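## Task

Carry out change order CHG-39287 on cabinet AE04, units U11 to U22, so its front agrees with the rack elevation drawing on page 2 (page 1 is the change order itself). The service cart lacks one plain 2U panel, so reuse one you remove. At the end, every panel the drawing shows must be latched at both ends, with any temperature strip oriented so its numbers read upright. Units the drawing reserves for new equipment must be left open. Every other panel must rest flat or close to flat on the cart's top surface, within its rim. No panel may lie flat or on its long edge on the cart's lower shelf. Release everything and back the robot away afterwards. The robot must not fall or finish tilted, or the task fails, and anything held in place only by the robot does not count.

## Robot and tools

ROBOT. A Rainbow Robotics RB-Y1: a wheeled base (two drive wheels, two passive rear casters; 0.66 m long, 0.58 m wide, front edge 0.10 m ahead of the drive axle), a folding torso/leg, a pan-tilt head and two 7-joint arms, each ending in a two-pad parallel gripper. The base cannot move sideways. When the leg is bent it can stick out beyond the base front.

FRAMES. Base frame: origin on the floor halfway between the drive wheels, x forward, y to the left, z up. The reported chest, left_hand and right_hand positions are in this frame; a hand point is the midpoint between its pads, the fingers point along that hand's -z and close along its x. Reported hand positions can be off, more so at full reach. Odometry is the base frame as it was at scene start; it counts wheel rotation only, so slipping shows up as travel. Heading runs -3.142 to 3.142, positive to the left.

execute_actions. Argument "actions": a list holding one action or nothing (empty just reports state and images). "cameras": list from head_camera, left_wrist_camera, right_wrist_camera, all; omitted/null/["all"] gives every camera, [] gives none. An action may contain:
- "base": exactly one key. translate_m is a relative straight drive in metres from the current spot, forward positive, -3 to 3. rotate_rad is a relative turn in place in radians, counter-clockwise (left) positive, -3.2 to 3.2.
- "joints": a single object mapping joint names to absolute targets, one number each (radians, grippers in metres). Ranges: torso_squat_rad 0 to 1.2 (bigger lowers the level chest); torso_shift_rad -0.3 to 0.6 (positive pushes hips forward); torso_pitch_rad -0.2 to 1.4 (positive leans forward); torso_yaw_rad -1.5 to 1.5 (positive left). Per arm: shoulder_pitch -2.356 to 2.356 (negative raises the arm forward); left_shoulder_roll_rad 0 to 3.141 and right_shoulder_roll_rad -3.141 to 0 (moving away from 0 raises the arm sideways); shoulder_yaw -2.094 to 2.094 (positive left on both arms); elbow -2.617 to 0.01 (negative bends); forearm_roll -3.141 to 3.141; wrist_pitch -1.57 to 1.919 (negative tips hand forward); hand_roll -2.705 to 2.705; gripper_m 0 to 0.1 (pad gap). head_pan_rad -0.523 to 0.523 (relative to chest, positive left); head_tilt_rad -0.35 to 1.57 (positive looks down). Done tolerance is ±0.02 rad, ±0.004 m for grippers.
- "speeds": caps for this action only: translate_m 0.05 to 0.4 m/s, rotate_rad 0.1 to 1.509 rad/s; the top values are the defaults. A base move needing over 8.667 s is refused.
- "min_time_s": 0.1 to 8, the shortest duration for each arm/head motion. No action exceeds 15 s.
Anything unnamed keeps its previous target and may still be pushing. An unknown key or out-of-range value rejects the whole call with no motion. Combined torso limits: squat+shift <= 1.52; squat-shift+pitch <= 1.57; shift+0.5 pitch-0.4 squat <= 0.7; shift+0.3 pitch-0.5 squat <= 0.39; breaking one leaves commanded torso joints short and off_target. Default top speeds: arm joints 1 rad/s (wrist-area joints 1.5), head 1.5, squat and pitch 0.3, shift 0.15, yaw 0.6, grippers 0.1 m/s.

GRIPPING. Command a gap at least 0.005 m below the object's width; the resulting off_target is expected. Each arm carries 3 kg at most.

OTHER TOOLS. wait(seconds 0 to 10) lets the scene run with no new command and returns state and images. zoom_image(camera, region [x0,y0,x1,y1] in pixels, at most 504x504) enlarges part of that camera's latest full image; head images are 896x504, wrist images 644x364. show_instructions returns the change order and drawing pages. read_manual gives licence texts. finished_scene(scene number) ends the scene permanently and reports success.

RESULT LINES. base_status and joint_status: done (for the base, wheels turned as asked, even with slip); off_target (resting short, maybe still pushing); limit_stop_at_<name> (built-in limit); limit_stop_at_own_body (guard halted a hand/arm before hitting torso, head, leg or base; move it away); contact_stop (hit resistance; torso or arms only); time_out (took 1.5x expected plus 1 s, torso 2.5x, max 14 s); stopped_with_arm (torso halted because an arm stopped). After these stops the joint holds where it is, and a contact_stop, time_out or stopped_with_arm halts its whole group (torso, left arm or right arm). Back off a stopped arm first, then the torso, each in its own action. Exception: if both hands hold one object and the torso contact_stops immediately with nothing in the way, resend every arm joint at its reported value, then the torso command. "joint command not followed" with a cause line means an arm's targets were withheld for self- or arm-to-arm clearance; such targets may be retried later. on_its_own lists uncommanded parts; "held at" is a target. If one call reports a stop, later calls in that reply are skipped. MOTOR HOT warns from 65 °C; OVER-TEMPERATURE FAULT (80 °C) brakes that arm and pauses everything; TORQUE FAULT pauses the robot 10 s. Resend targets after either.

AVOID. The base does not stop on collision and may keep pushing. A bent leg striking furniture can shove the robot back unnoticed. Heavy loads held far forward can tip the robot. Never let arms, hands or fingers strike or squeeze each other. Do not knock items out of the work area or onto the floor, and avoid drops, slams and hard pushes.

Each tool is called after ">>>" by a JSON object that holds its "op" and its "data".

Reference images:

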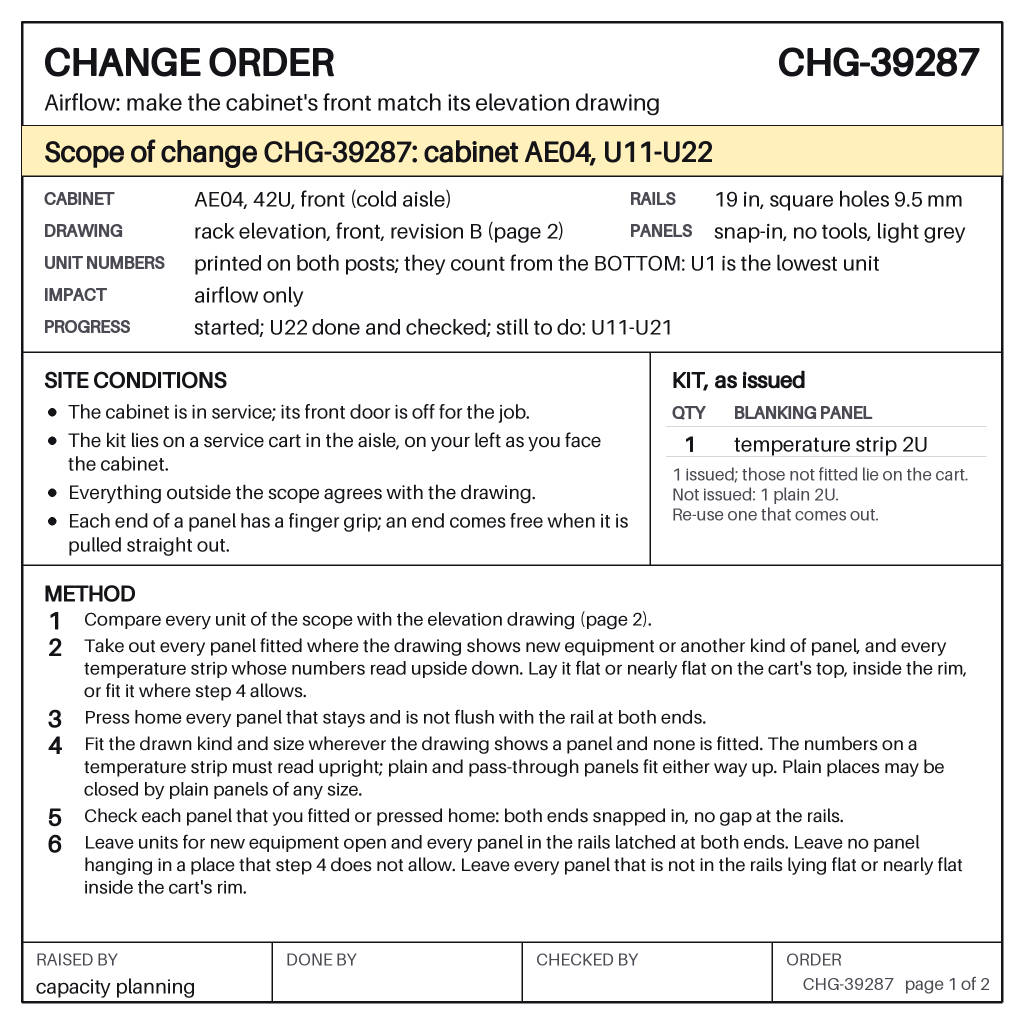

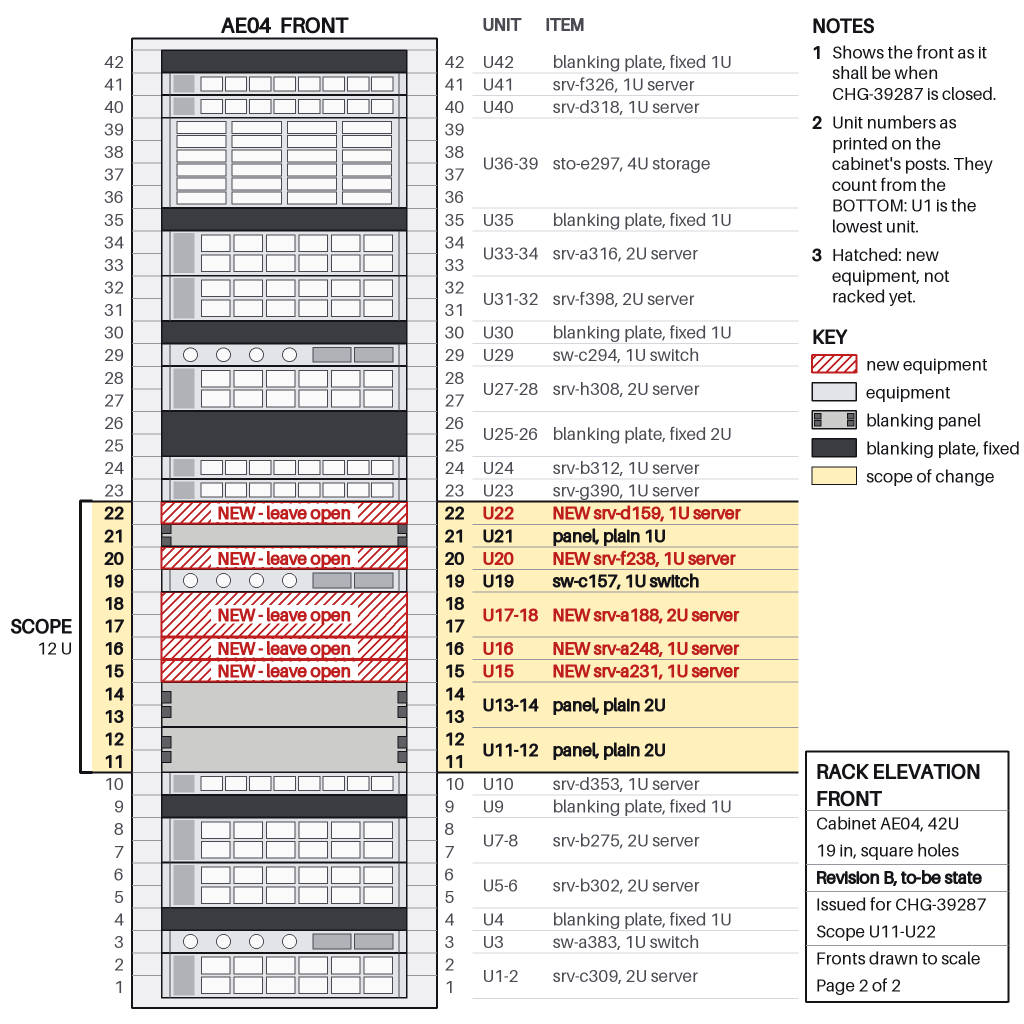

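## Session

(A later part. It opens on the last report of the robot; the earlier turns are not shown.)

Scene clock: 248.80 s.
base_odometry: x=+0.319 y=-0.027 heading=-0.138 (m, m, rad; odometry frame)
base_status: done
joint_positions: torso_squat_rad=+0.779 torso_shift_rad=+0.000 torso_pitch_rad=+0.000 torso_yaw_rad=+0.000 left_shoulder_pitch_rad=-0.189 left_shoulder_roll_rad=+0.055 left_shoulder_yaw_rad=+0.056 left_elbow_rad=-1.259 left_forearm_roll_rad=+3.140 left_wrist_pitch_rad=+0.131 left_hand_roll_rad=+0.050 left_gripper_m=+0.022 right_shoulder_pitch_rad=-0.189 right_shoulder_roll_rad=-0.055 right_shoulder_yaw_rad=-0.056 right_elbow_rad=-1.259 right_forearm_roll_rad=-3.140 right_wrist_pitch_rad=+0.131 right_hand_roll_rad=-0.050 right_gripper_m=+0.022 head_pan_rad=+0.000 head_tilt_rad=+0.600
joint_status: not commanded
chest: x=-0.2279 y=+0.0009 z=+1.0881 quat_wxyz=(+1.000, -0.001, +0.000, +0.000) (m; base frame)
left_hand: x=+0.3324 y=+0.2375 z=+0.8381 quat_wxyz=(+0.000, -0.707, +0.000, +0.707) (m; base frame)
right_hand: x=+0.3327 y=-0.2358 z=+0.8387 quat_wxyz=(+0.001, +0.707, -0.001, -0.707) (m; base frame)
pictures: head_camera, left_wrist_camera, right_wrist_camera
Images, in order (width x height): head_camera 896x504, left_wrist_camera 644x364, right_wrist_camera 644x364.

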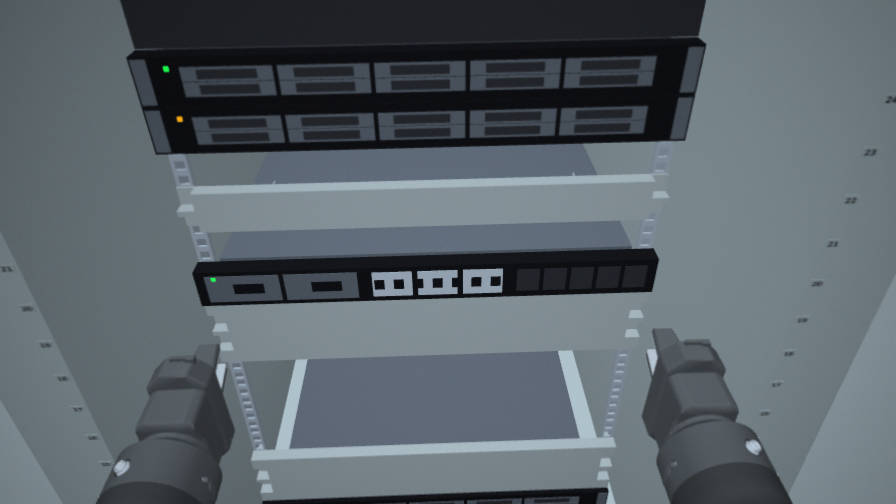

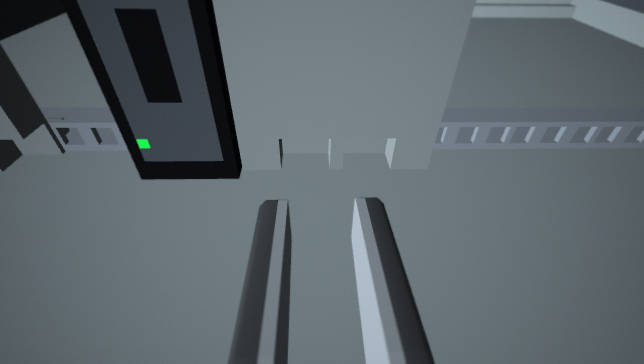

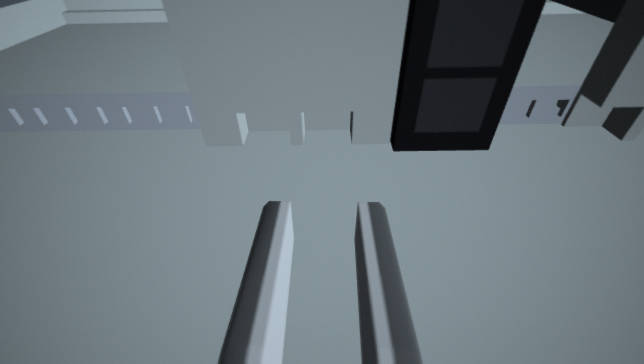

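>>> {"op": "execute_actions", "data": {"actions": [{"joints": {"torso_squat_rad": 0.795, "left_shoulder_pitch_rad": -0.188, "left_shoulder_roll_rad": 0.079, "left_shoulder_yaw_rad": 0.051, "left_hand_roll_rad": 0.074, "right_shoulder_pitch_rad": -0.196, "right_shoulder_roll_rad": -0.055, "right_shoulder_yaw_rad": -0.057, "right_elbow_rad": -1.229, "right_wrist_pitch_rad": 0.155}}]}}

>>> {"op": "zoom_image", "data": {"camera": "left_wrist_camera", "region": [220, 100, 460, 260]}}

>>> {"op": "zoom_image", "data": {"camera": "right_wrist_camera", "region": [180, 80, 420, 240]}}

Scene clock: 334.97 s.
base_odometry: x=+0.319 y=-0.027 heading=-0.138 (m, m, rad; odometry frame)
base_status: not commanded
joint_positions: torso_squat_rad=+0.795 torso_shift_rad=+0.000 torso_pitch_rad=+0.000 torso_yaw_rad=+0.001 left_shoulder_pitch_rad=-0.188 left_shoulder_roll_rad=+0.079 left_shoulder_yaw_rad=+0.051 left_elbow_rad=-1.259 left_forearm_roll_rad=+3.140 left_wrist_pitch_rad=+0.131 left_hand_roll_rad=+0.074 left_gripper_m=+0.022 right_shoulder_pitch_rad=-0.196 right_shoulder_roll_rad=-0.055 right_shoulder_yaw_rad=-0.057 right_elbow_rad=-1.229 right_forearm_roll_rad=-3.140 right_wrist_pitch_rad=+0.155 right_hand_roll_rad=-0.050 right_gripper_m=+0.022 head_pan_rad=+0.000 head_tilt_rad=+0.600
joint_status: all done
chest: x=-0.2280 y=+0.0009 z=+1.0801 quat_wxyz=(+1.000, -0.001, +0.000, +0.000) (m; base frame)
left_hand: x=+0.3325 y=+0.2455 z=+0.8309 quat_wxyz=(+0.000, -0.707, +0.000, +0.707) (m; base frame)
right_hand: x=+0.3328 y=-0.2354 z=+0.8257 quat_wxyz=(+0.001, +0.707, +0.000, -0.707) (m; base frame)
pictures: head_camera, left_wrist_camera, right_wrist_camera
Images, in order (width x height): head_camera 896x504, left_wrist_camera 644x364, right_wrist_camera 644x364.

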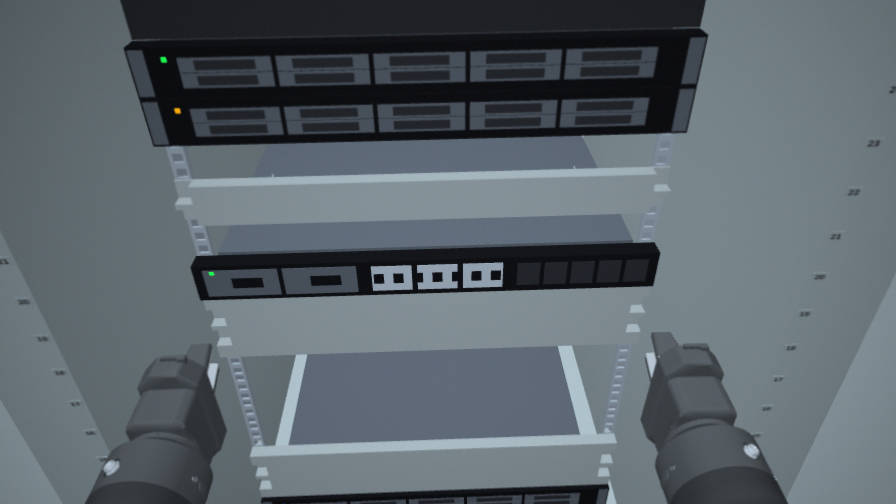

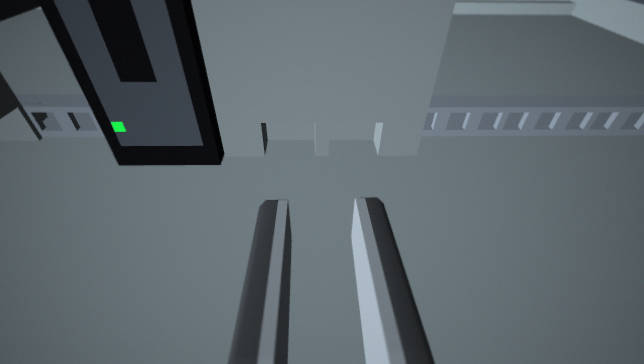

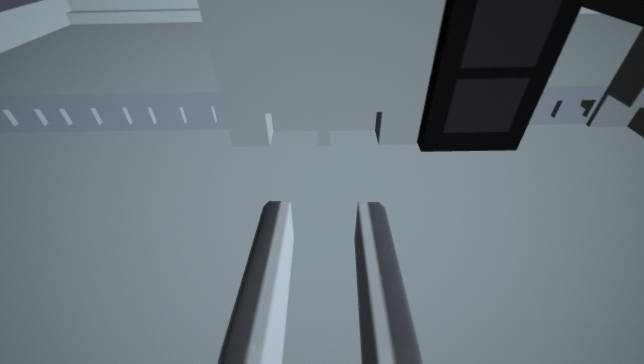

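Region (220, 100, 460, 260) of left_wrist_camera's 644x364 image, scaled by 2.100, with more detail than that image has.

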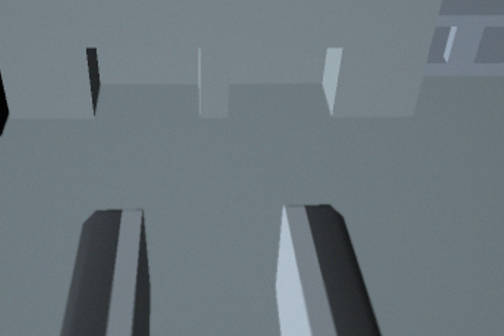

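Region (180, 80, 420, 240) of right_wrist_camera's 644x364 image, scaled by 2.100, with more detail than that image has.

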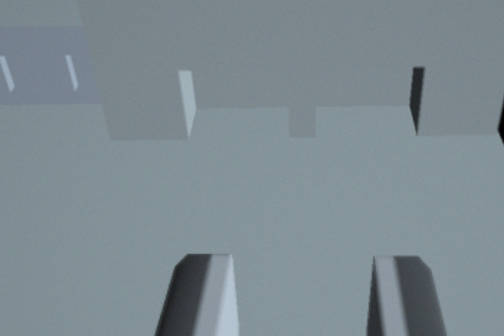

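>>> {"op": "execute_actions", "data": {"actions": [{"base": {"translate_m": 0.03}, "speeds": {"translate_m": 0.05}}]}}

>>> {"op": "zoom_image", "data": {"camera": "left_wrist_camera", "region": [200, 120, 440, 280]}}

>>> {"op": "zoom_image", "data": {"camera": "right_wrist_camera", "region": [200, 120, 440, 280]}}

Scene clock: 343.23 s.
base_odometry: x=+0.349 y=-0.031 heading=-0.139 (m, m, rad; odometry frame)
base_status: done
joint_positions: torso_squat_rad=+0.795 torso_shift_rad=+0.000 torso_pitch_rad=+0.000 torso_yaw_rad=+0.001 left_shoulder_pitch_rad=-0.188 left_shoulder_roll_rad=+0.079 left_shoulder_yaw_rad=+0.051 left_elbow_rad=-1.259 left_forearm_roll_rad=+3.140 left_wrist_pitch_rad=+0.131 left_hand_roll_rad=+0.074 left_gripper_m=+0.022 right_shoulder_pitch_rad=-0.196 right_shoulder_roll_rad=-0.055 right_shoulder_yaw_rad=-0.057 right_elbow_rad=-1.229 right_forearm_roll_rad=-3.140 right_wrist_pitch_rad=+0.155 right_hand_roll_rad=-0.050 right_gripper_m=+0.022 head_pan_rad=+0.000 head_tilt_rad=+0.600
joint_status: not commanded
chest: x=-0.2279 y=+0.0009 z=+1.0801 quat_wxyz=(+1.000, -0.001, +0.000, +0.000) (m; base frame)
left_hand: x=+0.3325 y=+0.2455 z=+0.8308 quat_wxyz=(+0.000, -0.707, +0.000, +0.707) (m; base frame)
right_hand: x=+0.3329 y=-0.2354 z=+0.8257 quat_wxyz=(+0.001, +0.707, +0.000, -0.707) (m; base frame)
pictures: head_camera, left_wrist_camera, right_wrist_camera
Images, in order (width x height): head_camera 896x504, left_wrist_camera 644x364, right_wrist_camera 644x364.

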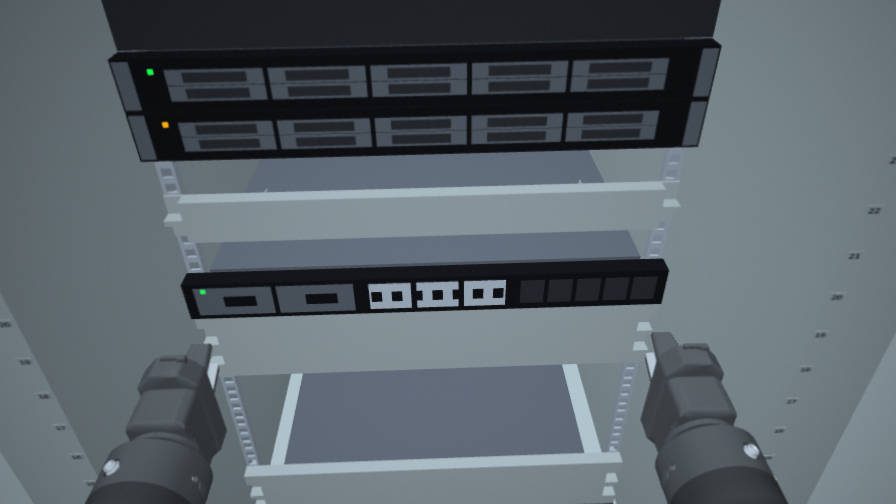

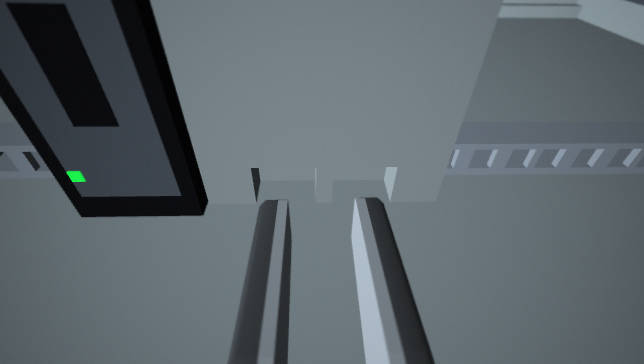

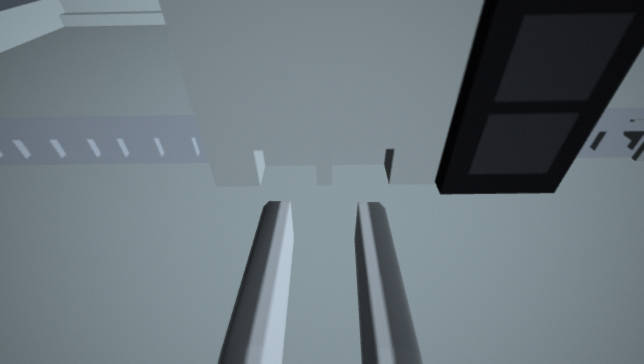

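Region (200, 120, 440, 280) of left_wrist_camera's 644x364 image, scaled by 2.100, with more detail than that image has.

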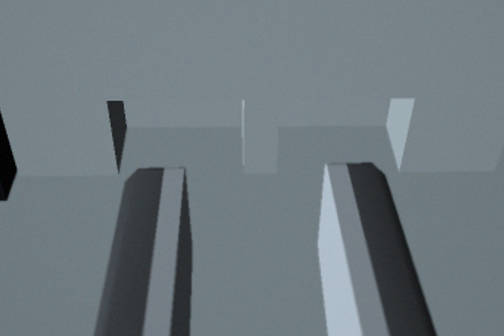

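Region (200, 120, 440, 280) of right_wrist_camera's 644x364 image, scaled by 2.100, with more detail than that image has.

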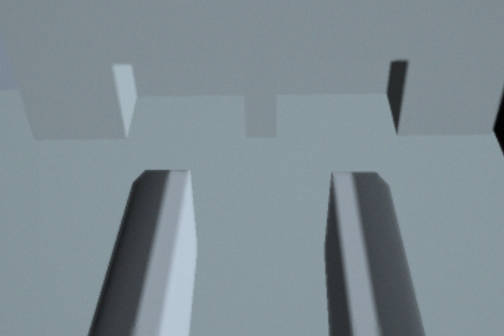

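>>> {"op": "execute_actions", "data": {"actions": [{"joints": {"left_shoulder_pitch_rad": -0.189, "left_shoulder_roll_rad": 0.085, "left_hand_roll_rad": 0.08, "left_elbow_rad": -1.253, "left_wrist_pitch_rad": 0.136, "right_shoulder_pitch_rad": -0.224, "right_shoulder_roll_rad": -0.057, "right_shoulder_yaw_rad": -0.0655, "right_elbow_rad": -1.192, "right_wrist_pitch_rad": 0.164}}], "cameras": ["left_wrist_camera", "right_wrist_camera"]}}

>>> {"op": "zoom_image", "data": {"camera": "left_wrist_camera", "region": [200, 120, 440, 280]}}

>>> {"op": "zoom_image", "data": {"camera": "right_wrist_camera", "region": [200, 120, 440, 280]}}

Scene clock: 365.07 s.
base_odometry: x=+0.349 y=-0.031 heading=-0.139 (m, m, rad; odometry frame)
base_status: not commanded
joint_positions: torso_squat_rad=+0.795 torso_shift_rad=+0.000 torso_pitch_rad=+0.000 torso_yaw_rad=+0.001 left_shoulder_pitch_rad=-0.189 left_shoulder_roll_rad=+0.085 left_shoulder_yaw_rad=+0.051 left_elbow_rad=-1.253 left_forearm_roll_rad=+3.140 left_wrist_pitch_rad=+0.136 left_hand_roll_rad=+0.080 left_gripper_m=+0.022 right_shoulder_pitch_rad=-0.224 right_shoulder_roll_rad=-0.057 right_shoulder_yaw_rad=-0.065 right_elbow_rad=-1.192 right_forearm_roll_rad=-3.140 right_wrist_pitch_rad=+0.164 right_hand_roll_rad=-0.050 right_gripper_m=+0.022 head_pan_rad=+0.000 head_tilt_rad=+0.600
joint_status: all done
chest: x=-0.2279 y=+0.0009 z=+1.0801 quat_wxyz=(+1.000, -0.001, +0.000, +0.000) (m; base frame)
left_hand: x=+0.3325 y=+0.2479 z=+0.8300 quat_wxyz=(+0.000, -0.707, -0.001, +0.707) (m; base frame)
right_hand: x=+0.3392 y=-0.2358 z=+0.8252 quat_wxyz=(+0.001, +0.707, -0.001, -0.707) (m; base frame)
pictures: left_wrist_camera, right_wrist_camera
Images, in order (width x height): left_wrist_camera 644x364, right_wrist_camera 644x364.

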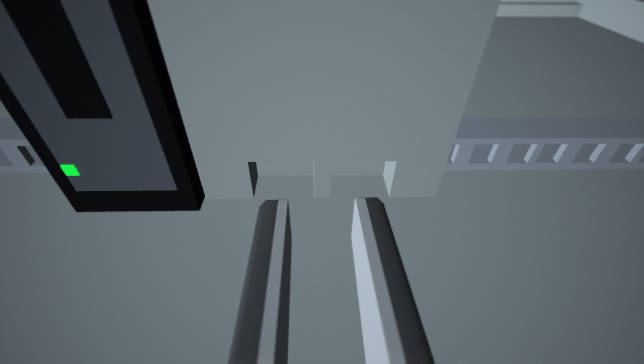

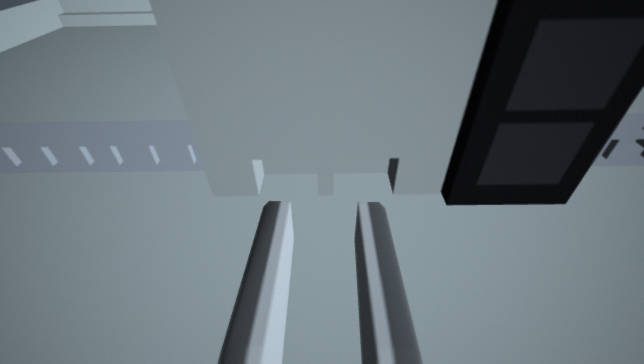

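Region (200, 120, 440, 280) of left_wrist_camera's 644x364 image, scaled by 2.100, with more detail than that image has.

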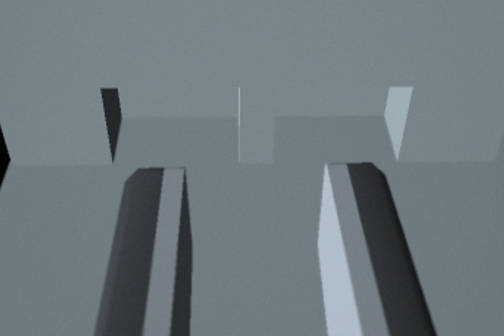

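Region (200, 120, 440, 280) of right_wrist_camera's 644x364 image, scaled by 2.100, with more detail than that image has.

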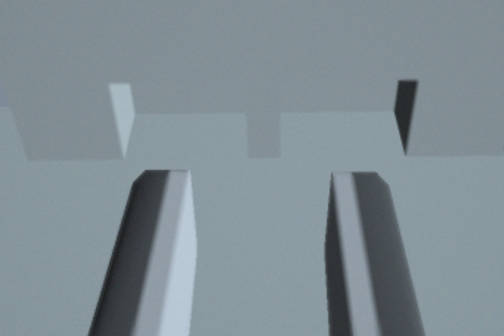

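>>> {"op": "execute_actions", "data": {"actions": [{"base": {"translate_m": 0.023}, "speeds": {"translate_m": 0.05}}], "cameras": ["left_wrist_camera", "right_wrist_camera"]}}

>>> {"op": "zoom_image", "data": {"camera": "left_wrist_camera", "region": [200, 120, 440, 280]}}

>>> {"op": "zoom_image", "data": {"camera": "right_wrist_camera", "region": [200, 120, 440, 280]}}

Scene clock: 372.47 s.
base_odometry: x=+0.372 y=-0.034 heading=-0.140 (m, m, rad; odometry frame)
base_status: done
joint_positions: torso_squat_rad=+0.795 torso_shift_rad=+0.000 torso_pitch_rad=+0.000 torso_yaw_rad=+0.001 left_shoulder_pitch_rad=-0.189 left_shoulder_roll_rad=+0.085 left_shoulder_yaw_rad=+0.051 left_elbow_rad=-1.253 left_forearm_roll_rad=+3.140 left_wrist_pitch_rad=+0.136 left_hand_roll_rad=+0.080 left_gripper_m=+0.022 right_shoulder_pitch_rad=-0.224 right_shoulder_roll_rad=-0.057 right_shoulder_yaw_rad=-0.065 right_elbow_rad=-1.192 right_forearm_roll_rad=-3.140 right_wrist_pitch_rad=+0.164 right_hand_roll_rad=-0.050 right_gripper_m=+0.022 head_pan_rad=+0.000 head_tilt_rad=+0.600
joint_status: not commanded
chest: x=-0.2279 y=+0.0009 z=+1.0801 quat_wxyz=(+1.000, -0.001, +0.000, +0.000) (m; base frame)
left_hand: x=+0.3326 y=+0.2479 z=+0.8300 quat_wxyz=(+0.000, -0.707, -0.001, +0.707) (m; base frame)
right_hand: x=+0.3393 y=-0.2357 z=+0.8252 quat_wxyz=(+0.001, +0.707, -0.001, -0.707) (m; base frame)
pictures: left_wrist_camera, right_wrist_camera
Images, in order (width x height): left_wrist_camera 644x364, right_wrist_camera 644x364.

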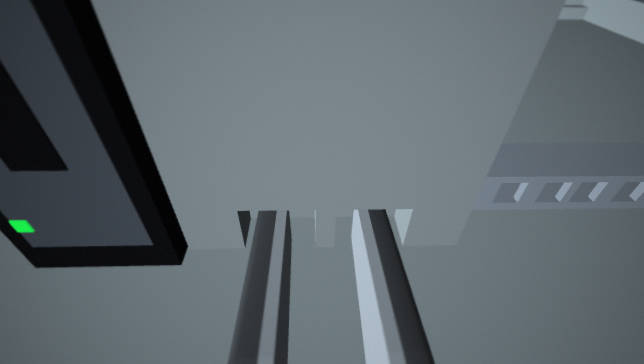

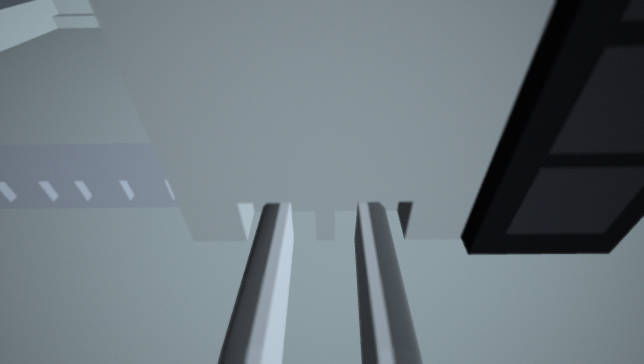

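Region (200, 120, 440, 280) of left_wrist_camera's 644x364 image, scaled by 2.100, with more detail than that image has.

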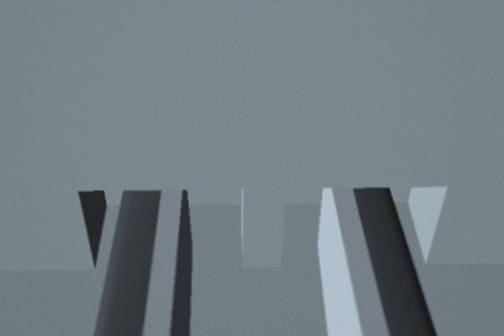

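Region (200, 120, 440, 280) of right_wrist_camera's 644x364 image, scaled by 2.100, with more detail than that image has.

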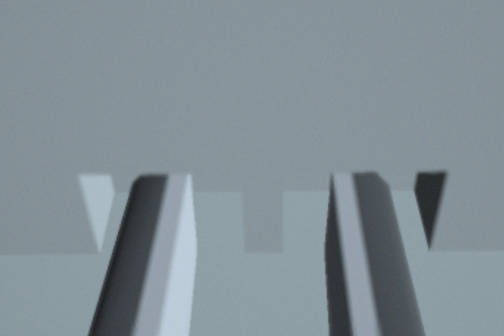

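>>> {"op": "execute_actions", "data": {"actions": [{"base": {"translate_m": 0.002}, "speeds": {"translate_m": 0.05}, "joints": {"right_shoulder_roll_rad": -0.048, "right_hand_roll_rad": -0.041}}], "cameras": ["left_wrist_camera", "right_wrist_camera"]}}

>>> {"op": "execute_actions", "data": {"actions": [{"joints": {"left_gripper_m": 0.0, "right_gripper_m": 0.0}}]}}

Scene clock: 383.80 s.
base_odometry: x=+0.374 y=-0.034 heading=-0.140 (m, m, rad; odometry frame)
base_status: done
joint_positions: torso_squat_rad=+0.795 torso_shift_rad=+0.000 torso_pitch_rad=+0.000 torso_yaw_rad=+0.001 left_shoulder_pitch_rad=-0.189 left_shoulder_roll_rad=+0.085 left_shoulder_yaw_rad=+0.051 left_elbow_rad=-1.253 left_forearm_roll_rad=+3.140 left_wrist_pitch_rad=+0.136 left_hand_roll_rad=+0.080 left_gripper_m=+0.022 right_shoulder_pitch_rad=-0.224 right_shoulder_roll_rad=-0.048 right_shoulder_yaw_rad=-0.065 right_elbow_rad=-1.192 right_forearm_roll_rad=-3.140 right_wrist_pitch_rad=+0.164 right_hand_roll_rad=-0.041 right_gripper_m=+0.022 head_pan_rad=+0.000 head_tilt_rad=+0.600
joint_status: all done
chest: x=-0.2279 y=+0.0009 z=+1.0801 quat_wxyz=(+1.000, -0.001, +0.000, +0.000) (m; base frame)
left_hand: x=+0.3326 y=+0.2479 z=+0.8300 quat_wxyz=(+0.000, -0.707, -0.001, +0.707) (m; base frame)
right_hand: x=+0.3391 y=-0.2318 z=+0.8247 quat_wxyz=(+0.002, +0.707, +0.000, -0.707) (m; base frame)
pictures: left_wrist_camera, right_wrist_camera
Images, in order (width x height): left_wrist_camera 644x364, right_wrist_camera 644x364.

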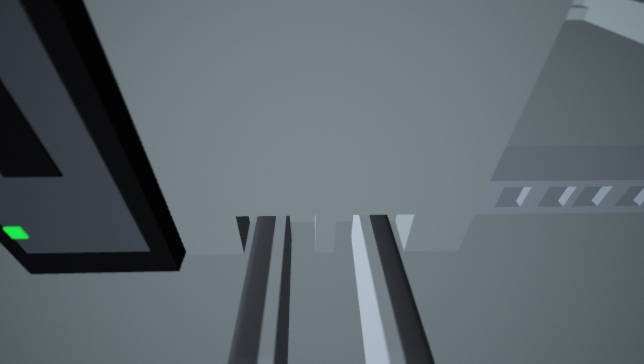

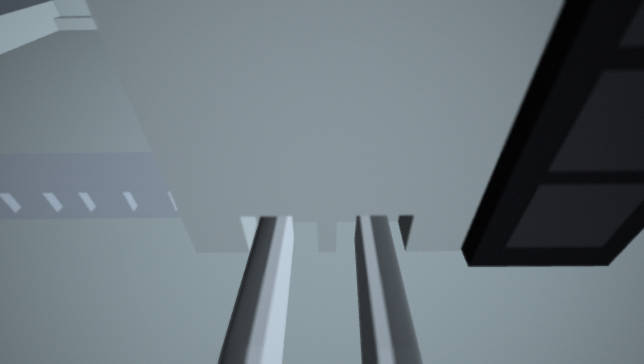

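Scene clock: 384.50 s.
base_odometry: x=+0.374 y=-0.034 heading=-0.140 (m, m, rad; odometry frame)
base_status: not commanded
joint_positions: torso_squat_rad=+0.795 torso_shift_rad=+0.000 torso_pitch_rad=+0.000 torso_yaw_rad=+0.001 left_shoulder_pitch_rad=-0.189 left_shoulder_roll_rad=+0.085 left_shoulder_yaw_rad=+0.051 left_elbow_rad=-1.253 left_forearm_roll_rad=+3.140 left_wrist_pitch_rad=+0.136 left_hand_roll_rad=+0.080 left_gripper_m=+0.006 right_shoulder_pitch_rad=-0.224 right_shoulder_roll_rad=-0.048 right_shoulder_yaw_rad=-0.065 right_elbow_rad=-1.192 right_forearm_roll_rad=-3.140 right_wrist_pitch_rad=+0.164 right_hand_roll_rad=-0.041 right_gripper_m=+0.005 head_pan_rad=+0.000 head_tilt_rad=+0.600
joint_status: left_gripper_m off_target (ended at +0.006, target +0.000); right_gripper_m off_target (ended at +0.005, target +0.000)
chest: x=-0.2279 y=+0.0009 z=+1.0801 quat_wxyz=(+1.000, -0.001, +0.000, +0.000) (m; base frame)
left_hand: x=+0.3325 y=+0.2480 z=+0.8297 quat_wxyz=(+0.000, -0.707, -0.001, +0.707) (m; base frame)
right_hand: x=+0.3391 y=-0.2318 z=+0.8250 quat_wxyz=(+0.002, +0.707, +0.000, -0.707) (m; base frame)
pictures: head_camera, left_wrist_camera, right_wrist_camera
Images, in order (width x height): head_camera 896x504, left_wrist_camera 644x364, right_wrist_camera 644x364.

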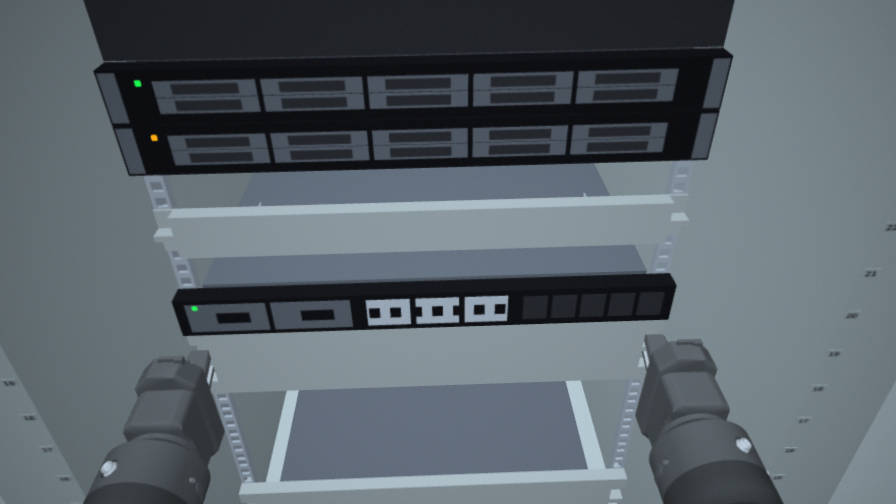

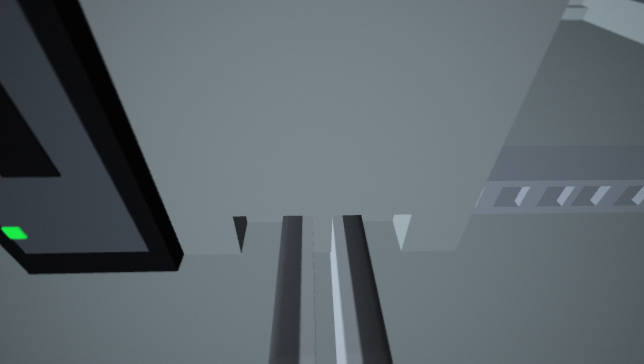

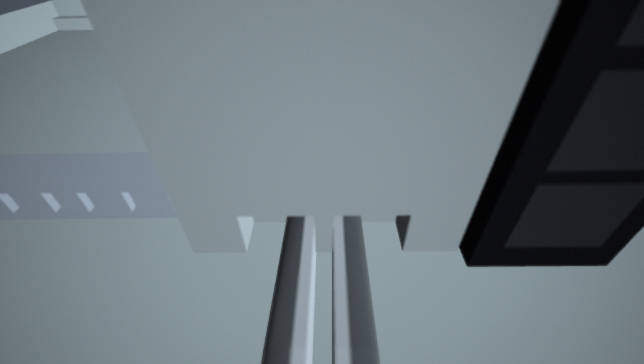

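>>> {"op": "execute_actions", "data": {"actions": [{"base": {"translate_m": -0.03}, "speeds": {"translate_m": 0.05}}]}}

Scene clock: 387.40 s.
base_odometry: x=+0.344 y=-0.030 heading=-0.139 (m, m, rad; odometry frame)
base_status: done
joint_positions: torso_squat_rad=+0.795 torso_shift_rad=+0.000 torso_pitch_rad=+0.000 torso_yaw_rad=+0.001 left_shoulder_pitch_rad=-0.189 left_shoulder_roll_rad=+0.085 left_shoulder_yaw_rad=+0.051 left_elbow_rad=-1.253 left_forearm_roll_rad=+3.140 left_wrist_pitch_rad=+0.136 left_hand_roll_rad=+0.080 left_gripper_m=+0.006 right_shoulder_pitch_rad=-0.224 right_shoulder_roll_rad=-0.048 right_shoulder_yaw_rad=-0.065 right_elbow_rad=-1.192 right_forearm_roll_rad=-3.140 right_wrist_pitch_rad=+0.164 right_hand_roll_rad=-0.041 right_gripper_m=+0.005 head_pan_rad=+0.000 head_tilt_rad=+0.600
joint_status: not commanded
chest: x=-0.2279 y=+0.0009 z=+1.0801 quat_wxyz=(+1.000, -0.001, +0.000, +0.000) (m; base frame)
left_hand: x=+0.3325 y=+0.2480 z=+0.8297 quat_wxyz=(+0.000, -0.707, -0.001, +0.707) (m; base frame)
right_hand: x=+0.3391 y=-0.2318 z=+0.8248 quat_wxyz=(+0.002, +0.707, +0.000, -0.707) (m; base frame)
pictures: head_camera, left_wrist_camera, right_wrist_camera
Images, in order (width x height): head_camera 896x504, left_wrist_camera 644x364, right_wrist_camera 644x364.

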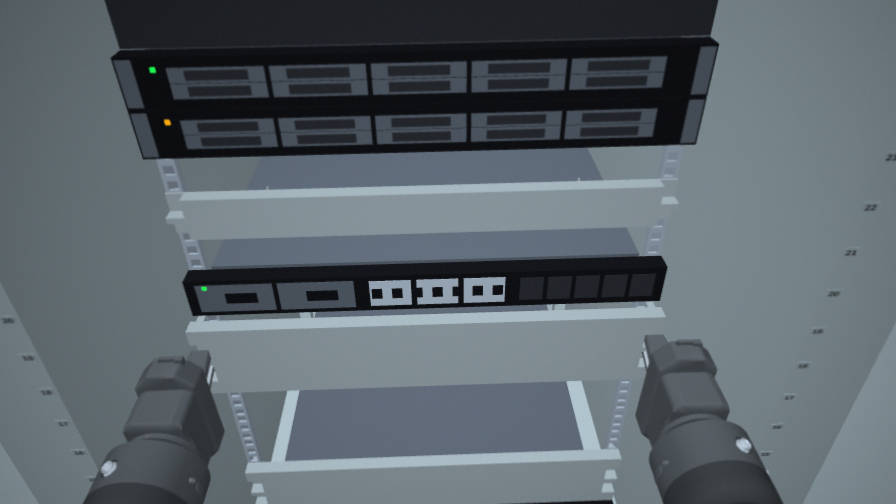

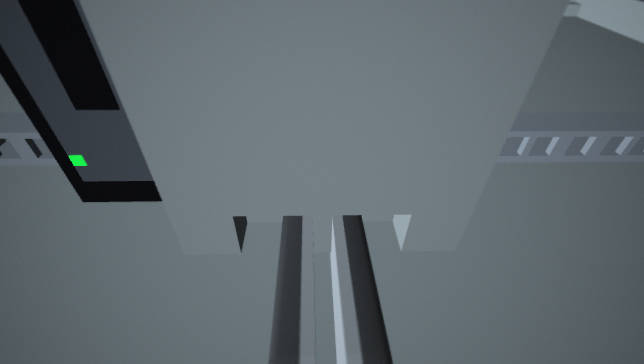

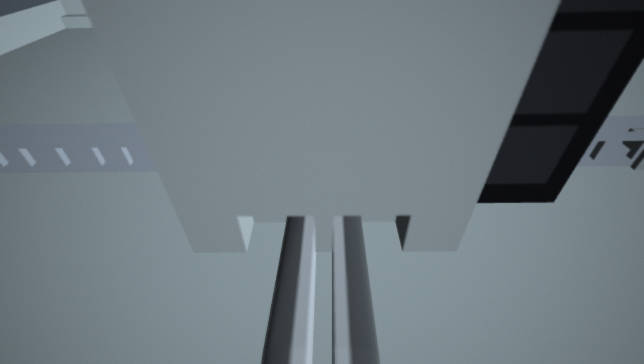

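>>> {"op": "execute_actions", "data": {"actions": [{"joints": {"torso_squat_rad": 1.108, "head_tilt_rad": 0.65}}]}}

Scene clock: 398.30 s.
base_odometry: x=+0.344 y=-0.030 heading=-0.139 (m, m, rad; odometry frame)
base_status: not commanded
joint_positions: torso_squat_rad=+1.108 torso_shift_rad=+0.000 torso_pitch_rad=+0.000 torso_yaw_rad=+0.001 left_shoulder_pitch_rad=-0.189 left_shoulder_roll_rad=+0.085 left_shoulder_yaw_rad=+0.051 left_elbow_rad=-1.253 left_forearm_roll_rad=+3.140 left_wrist_pitch_rad=+0.136 left_hand_roll_rad=+0.080 left_gripper_m=+0.006 right_shoulder_pitch_rad=-0.224 right_shoulder_roll_rad=-0.048 right_shoulder_yaw_rad=-0.065 right_elbow_rad=-1.192 right_forearm_roll_rad=-3.140 right_wrist_pitch_rad=+0.164 right_hand_roll_rad=-0.041 right_gripper_m=+0.005 head_pan_rad=+0.000 head_tilt_rad=+0.650
joint_status: all done
chest: x=-0.2281 y=+0.0007 z=+0.9024 quat_wxyz=(+1.000, -0.001, +0.000, +0.000) (m; base frame)
left_hand: x=+0.3324 y=+0.2478 z=+0.6522 quat_wxyz=(+0.000, -0.707, -0.001, +0.707) (m; base frame)
right_hand: x=+0.3390 y=-0.2320 z=+0.6472 quat_wxyz=(+0.002, +0.707, +0.000, -0.707) (m; base frame)
pictures: head_camera, left_wrist_camera, right_wrist_camera
Images, in order (width x height): head_camera 896x504, left_wrist_camera 644x364, right_wrist_camera 644x364.

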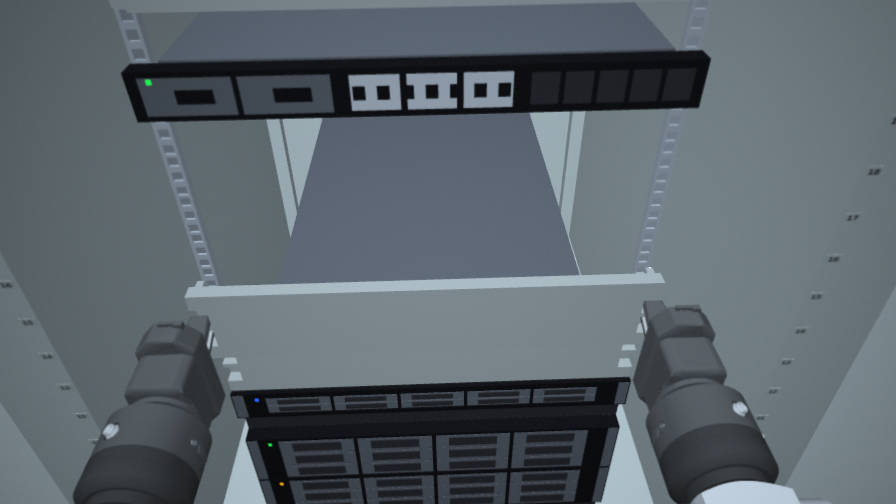

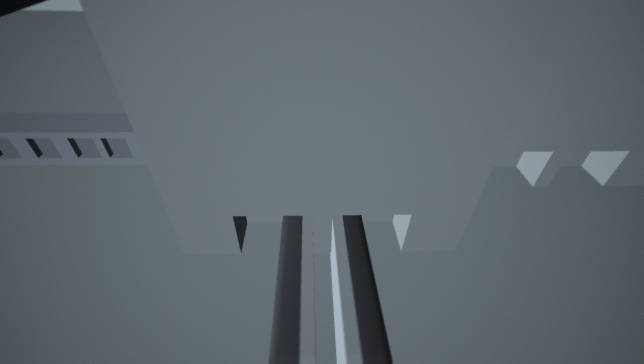

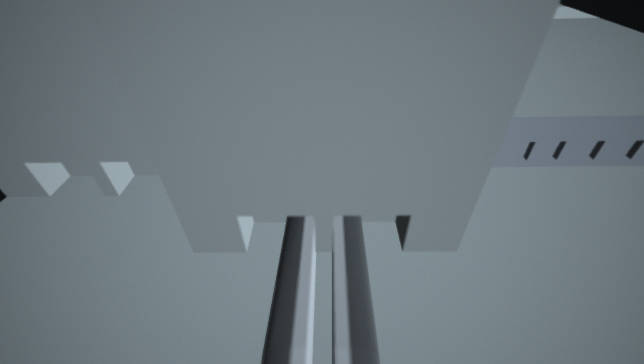

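>>> {"op": "zoom_image", "data": {"camera": "left_wrist_camera", "region": [404, 100, 644, 270]}}

>>> {"op": "zoom_image", "data": {"camera": "right_wrist_camera", "region": [0, 100, 240, 270]}}

Region (404, 100, 644, 270) of left_wrist_camera's 644x364 image, scaled by 2.100, with more detail than that image has; it fills the top 357 rows of this view, and the rest is white.

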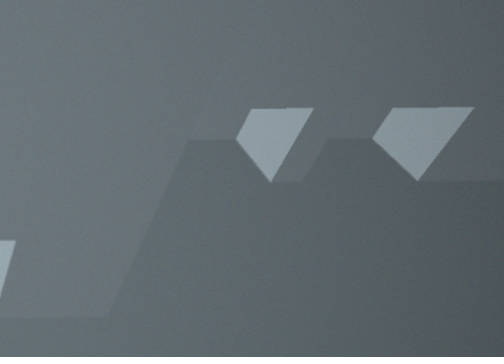

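Region (0, 100, 240, 270) of right_wrist_camera's 644x364 image, scaled by 2.100, with more detail than that image has; it fills the top 357 rows of this view, and the rest is white.

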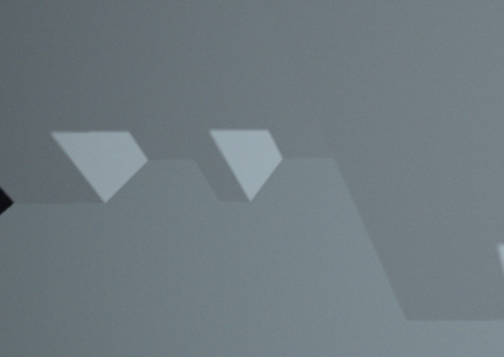

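>>> {"op": "execute_actions", "data": {"actions": [{"base": {"translate_m": 0.015}, "speeds": {"translate_m": 0.05}}]}}

>>> {"op": "zoom_image", "data": {"camera": "head_camera", "region": [150, 230, 300, 400]}}

>>> {"op": "zoom_image", "data": {"camera": "head_camera", "region": [580, 220, 730, 390]}}

Scene clock: 423.63 s.
base_odometry: x=+0.359 y=-0.032 heading=-0.139 (m, m, rad; odometry frame)
base_status: done
joint_positions: torso_squat_rad=+1.108 torso_shift_rad=+0.000 torso_pitch_rad=+0.000 torso_yaw_rad=+0.001 left_shoulder_pitch_rad=-0.189 left_shoulder_roll_rad=+0.085 left_shoulder_yaw_rad=+0.051 left_elbow_rad=-1.253 left_forearm_roll_rad=+3.140 left_wrist_pitch_rad=+0.136 left_hand_roll_rad=+0.080 left_gripper_m=+0.006 right_shoulder_pitch_rad=-0.224 right_shoulder_roll_rad=-0.048 right_shoulder_yaw_rad=-0.065 right_elbow_rad=-1.192 right_forearm_roll_rad=-3.140 right_wrist_pitch_rad=+0.164 right_hand_roll_rad=-0.041 right_gripper_m=+0.005 head_pan_rad=+0.000 head_tilt_rad=+0.650
joint_status: not commanded
chest: x=-0.2279 y=+0.0007 z=+0.9024 quat_wxyz=(+1.000, -0.001, +0.000, +0.000) (m; base frame)
left_hand: x=+0.3325 y=+0.2478 z=+0.6520 quat_wxyz=(+0.000, -0.707, -0.001, +0.707) (m; base frame)
right_hand: x=+0.3390 y=-0.2321 z=+0.6469 quat_wxyz=(+0.002, +0.707, +0.000, -0.708) (m; base frame)
pictures: head_camera, left_wrist_camera, right_wrist_camera
Images, in order (width x height): head_camera 896x504, left_wrist_camera 644x364, right_wrist_camera 644x364.

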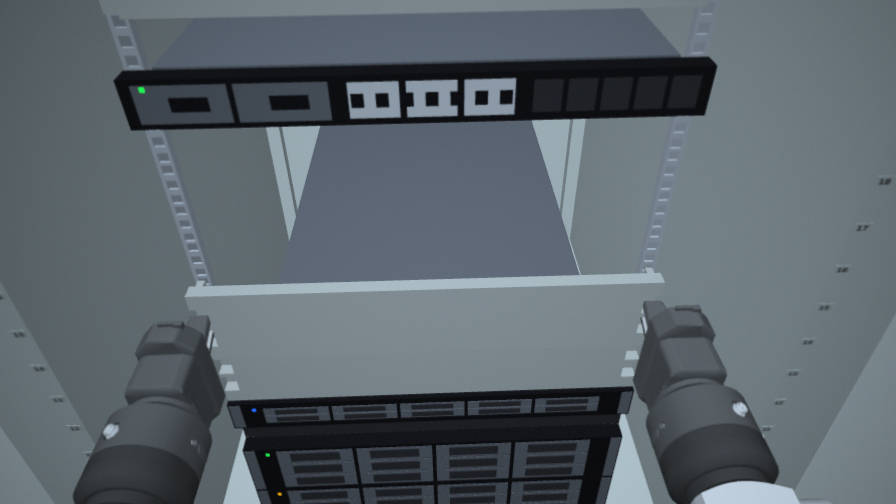

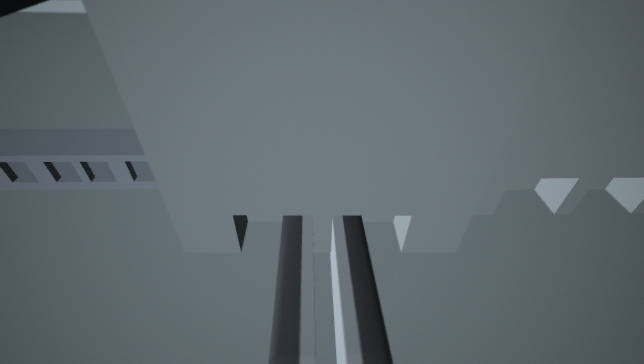

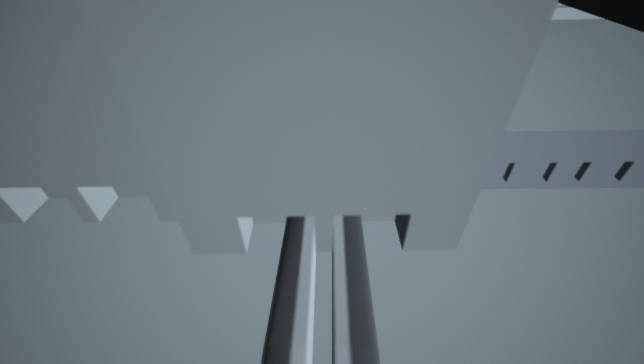

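Region (150, 230, 300, 400) of head_camera's 896x504 image, scaled by 2.965, with more detail than that image has; it fills the left 445 columns of this view, and the rest is white.

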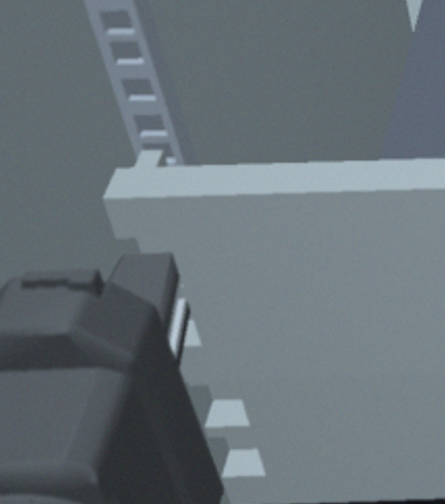

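Region (580, 220, 730, 390) of head_camera's 896x504 image, scaled by 2.965, with more detail than that image has; it fills the left 445 columns of this view, and the rest is white.

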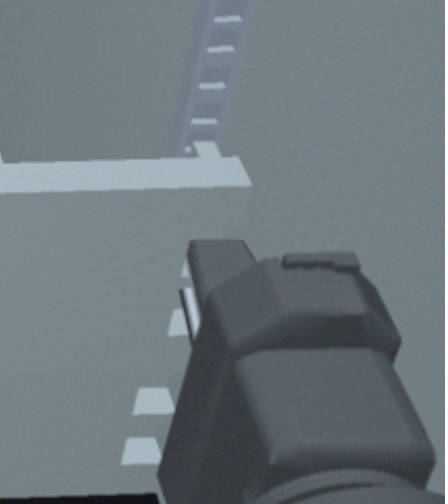

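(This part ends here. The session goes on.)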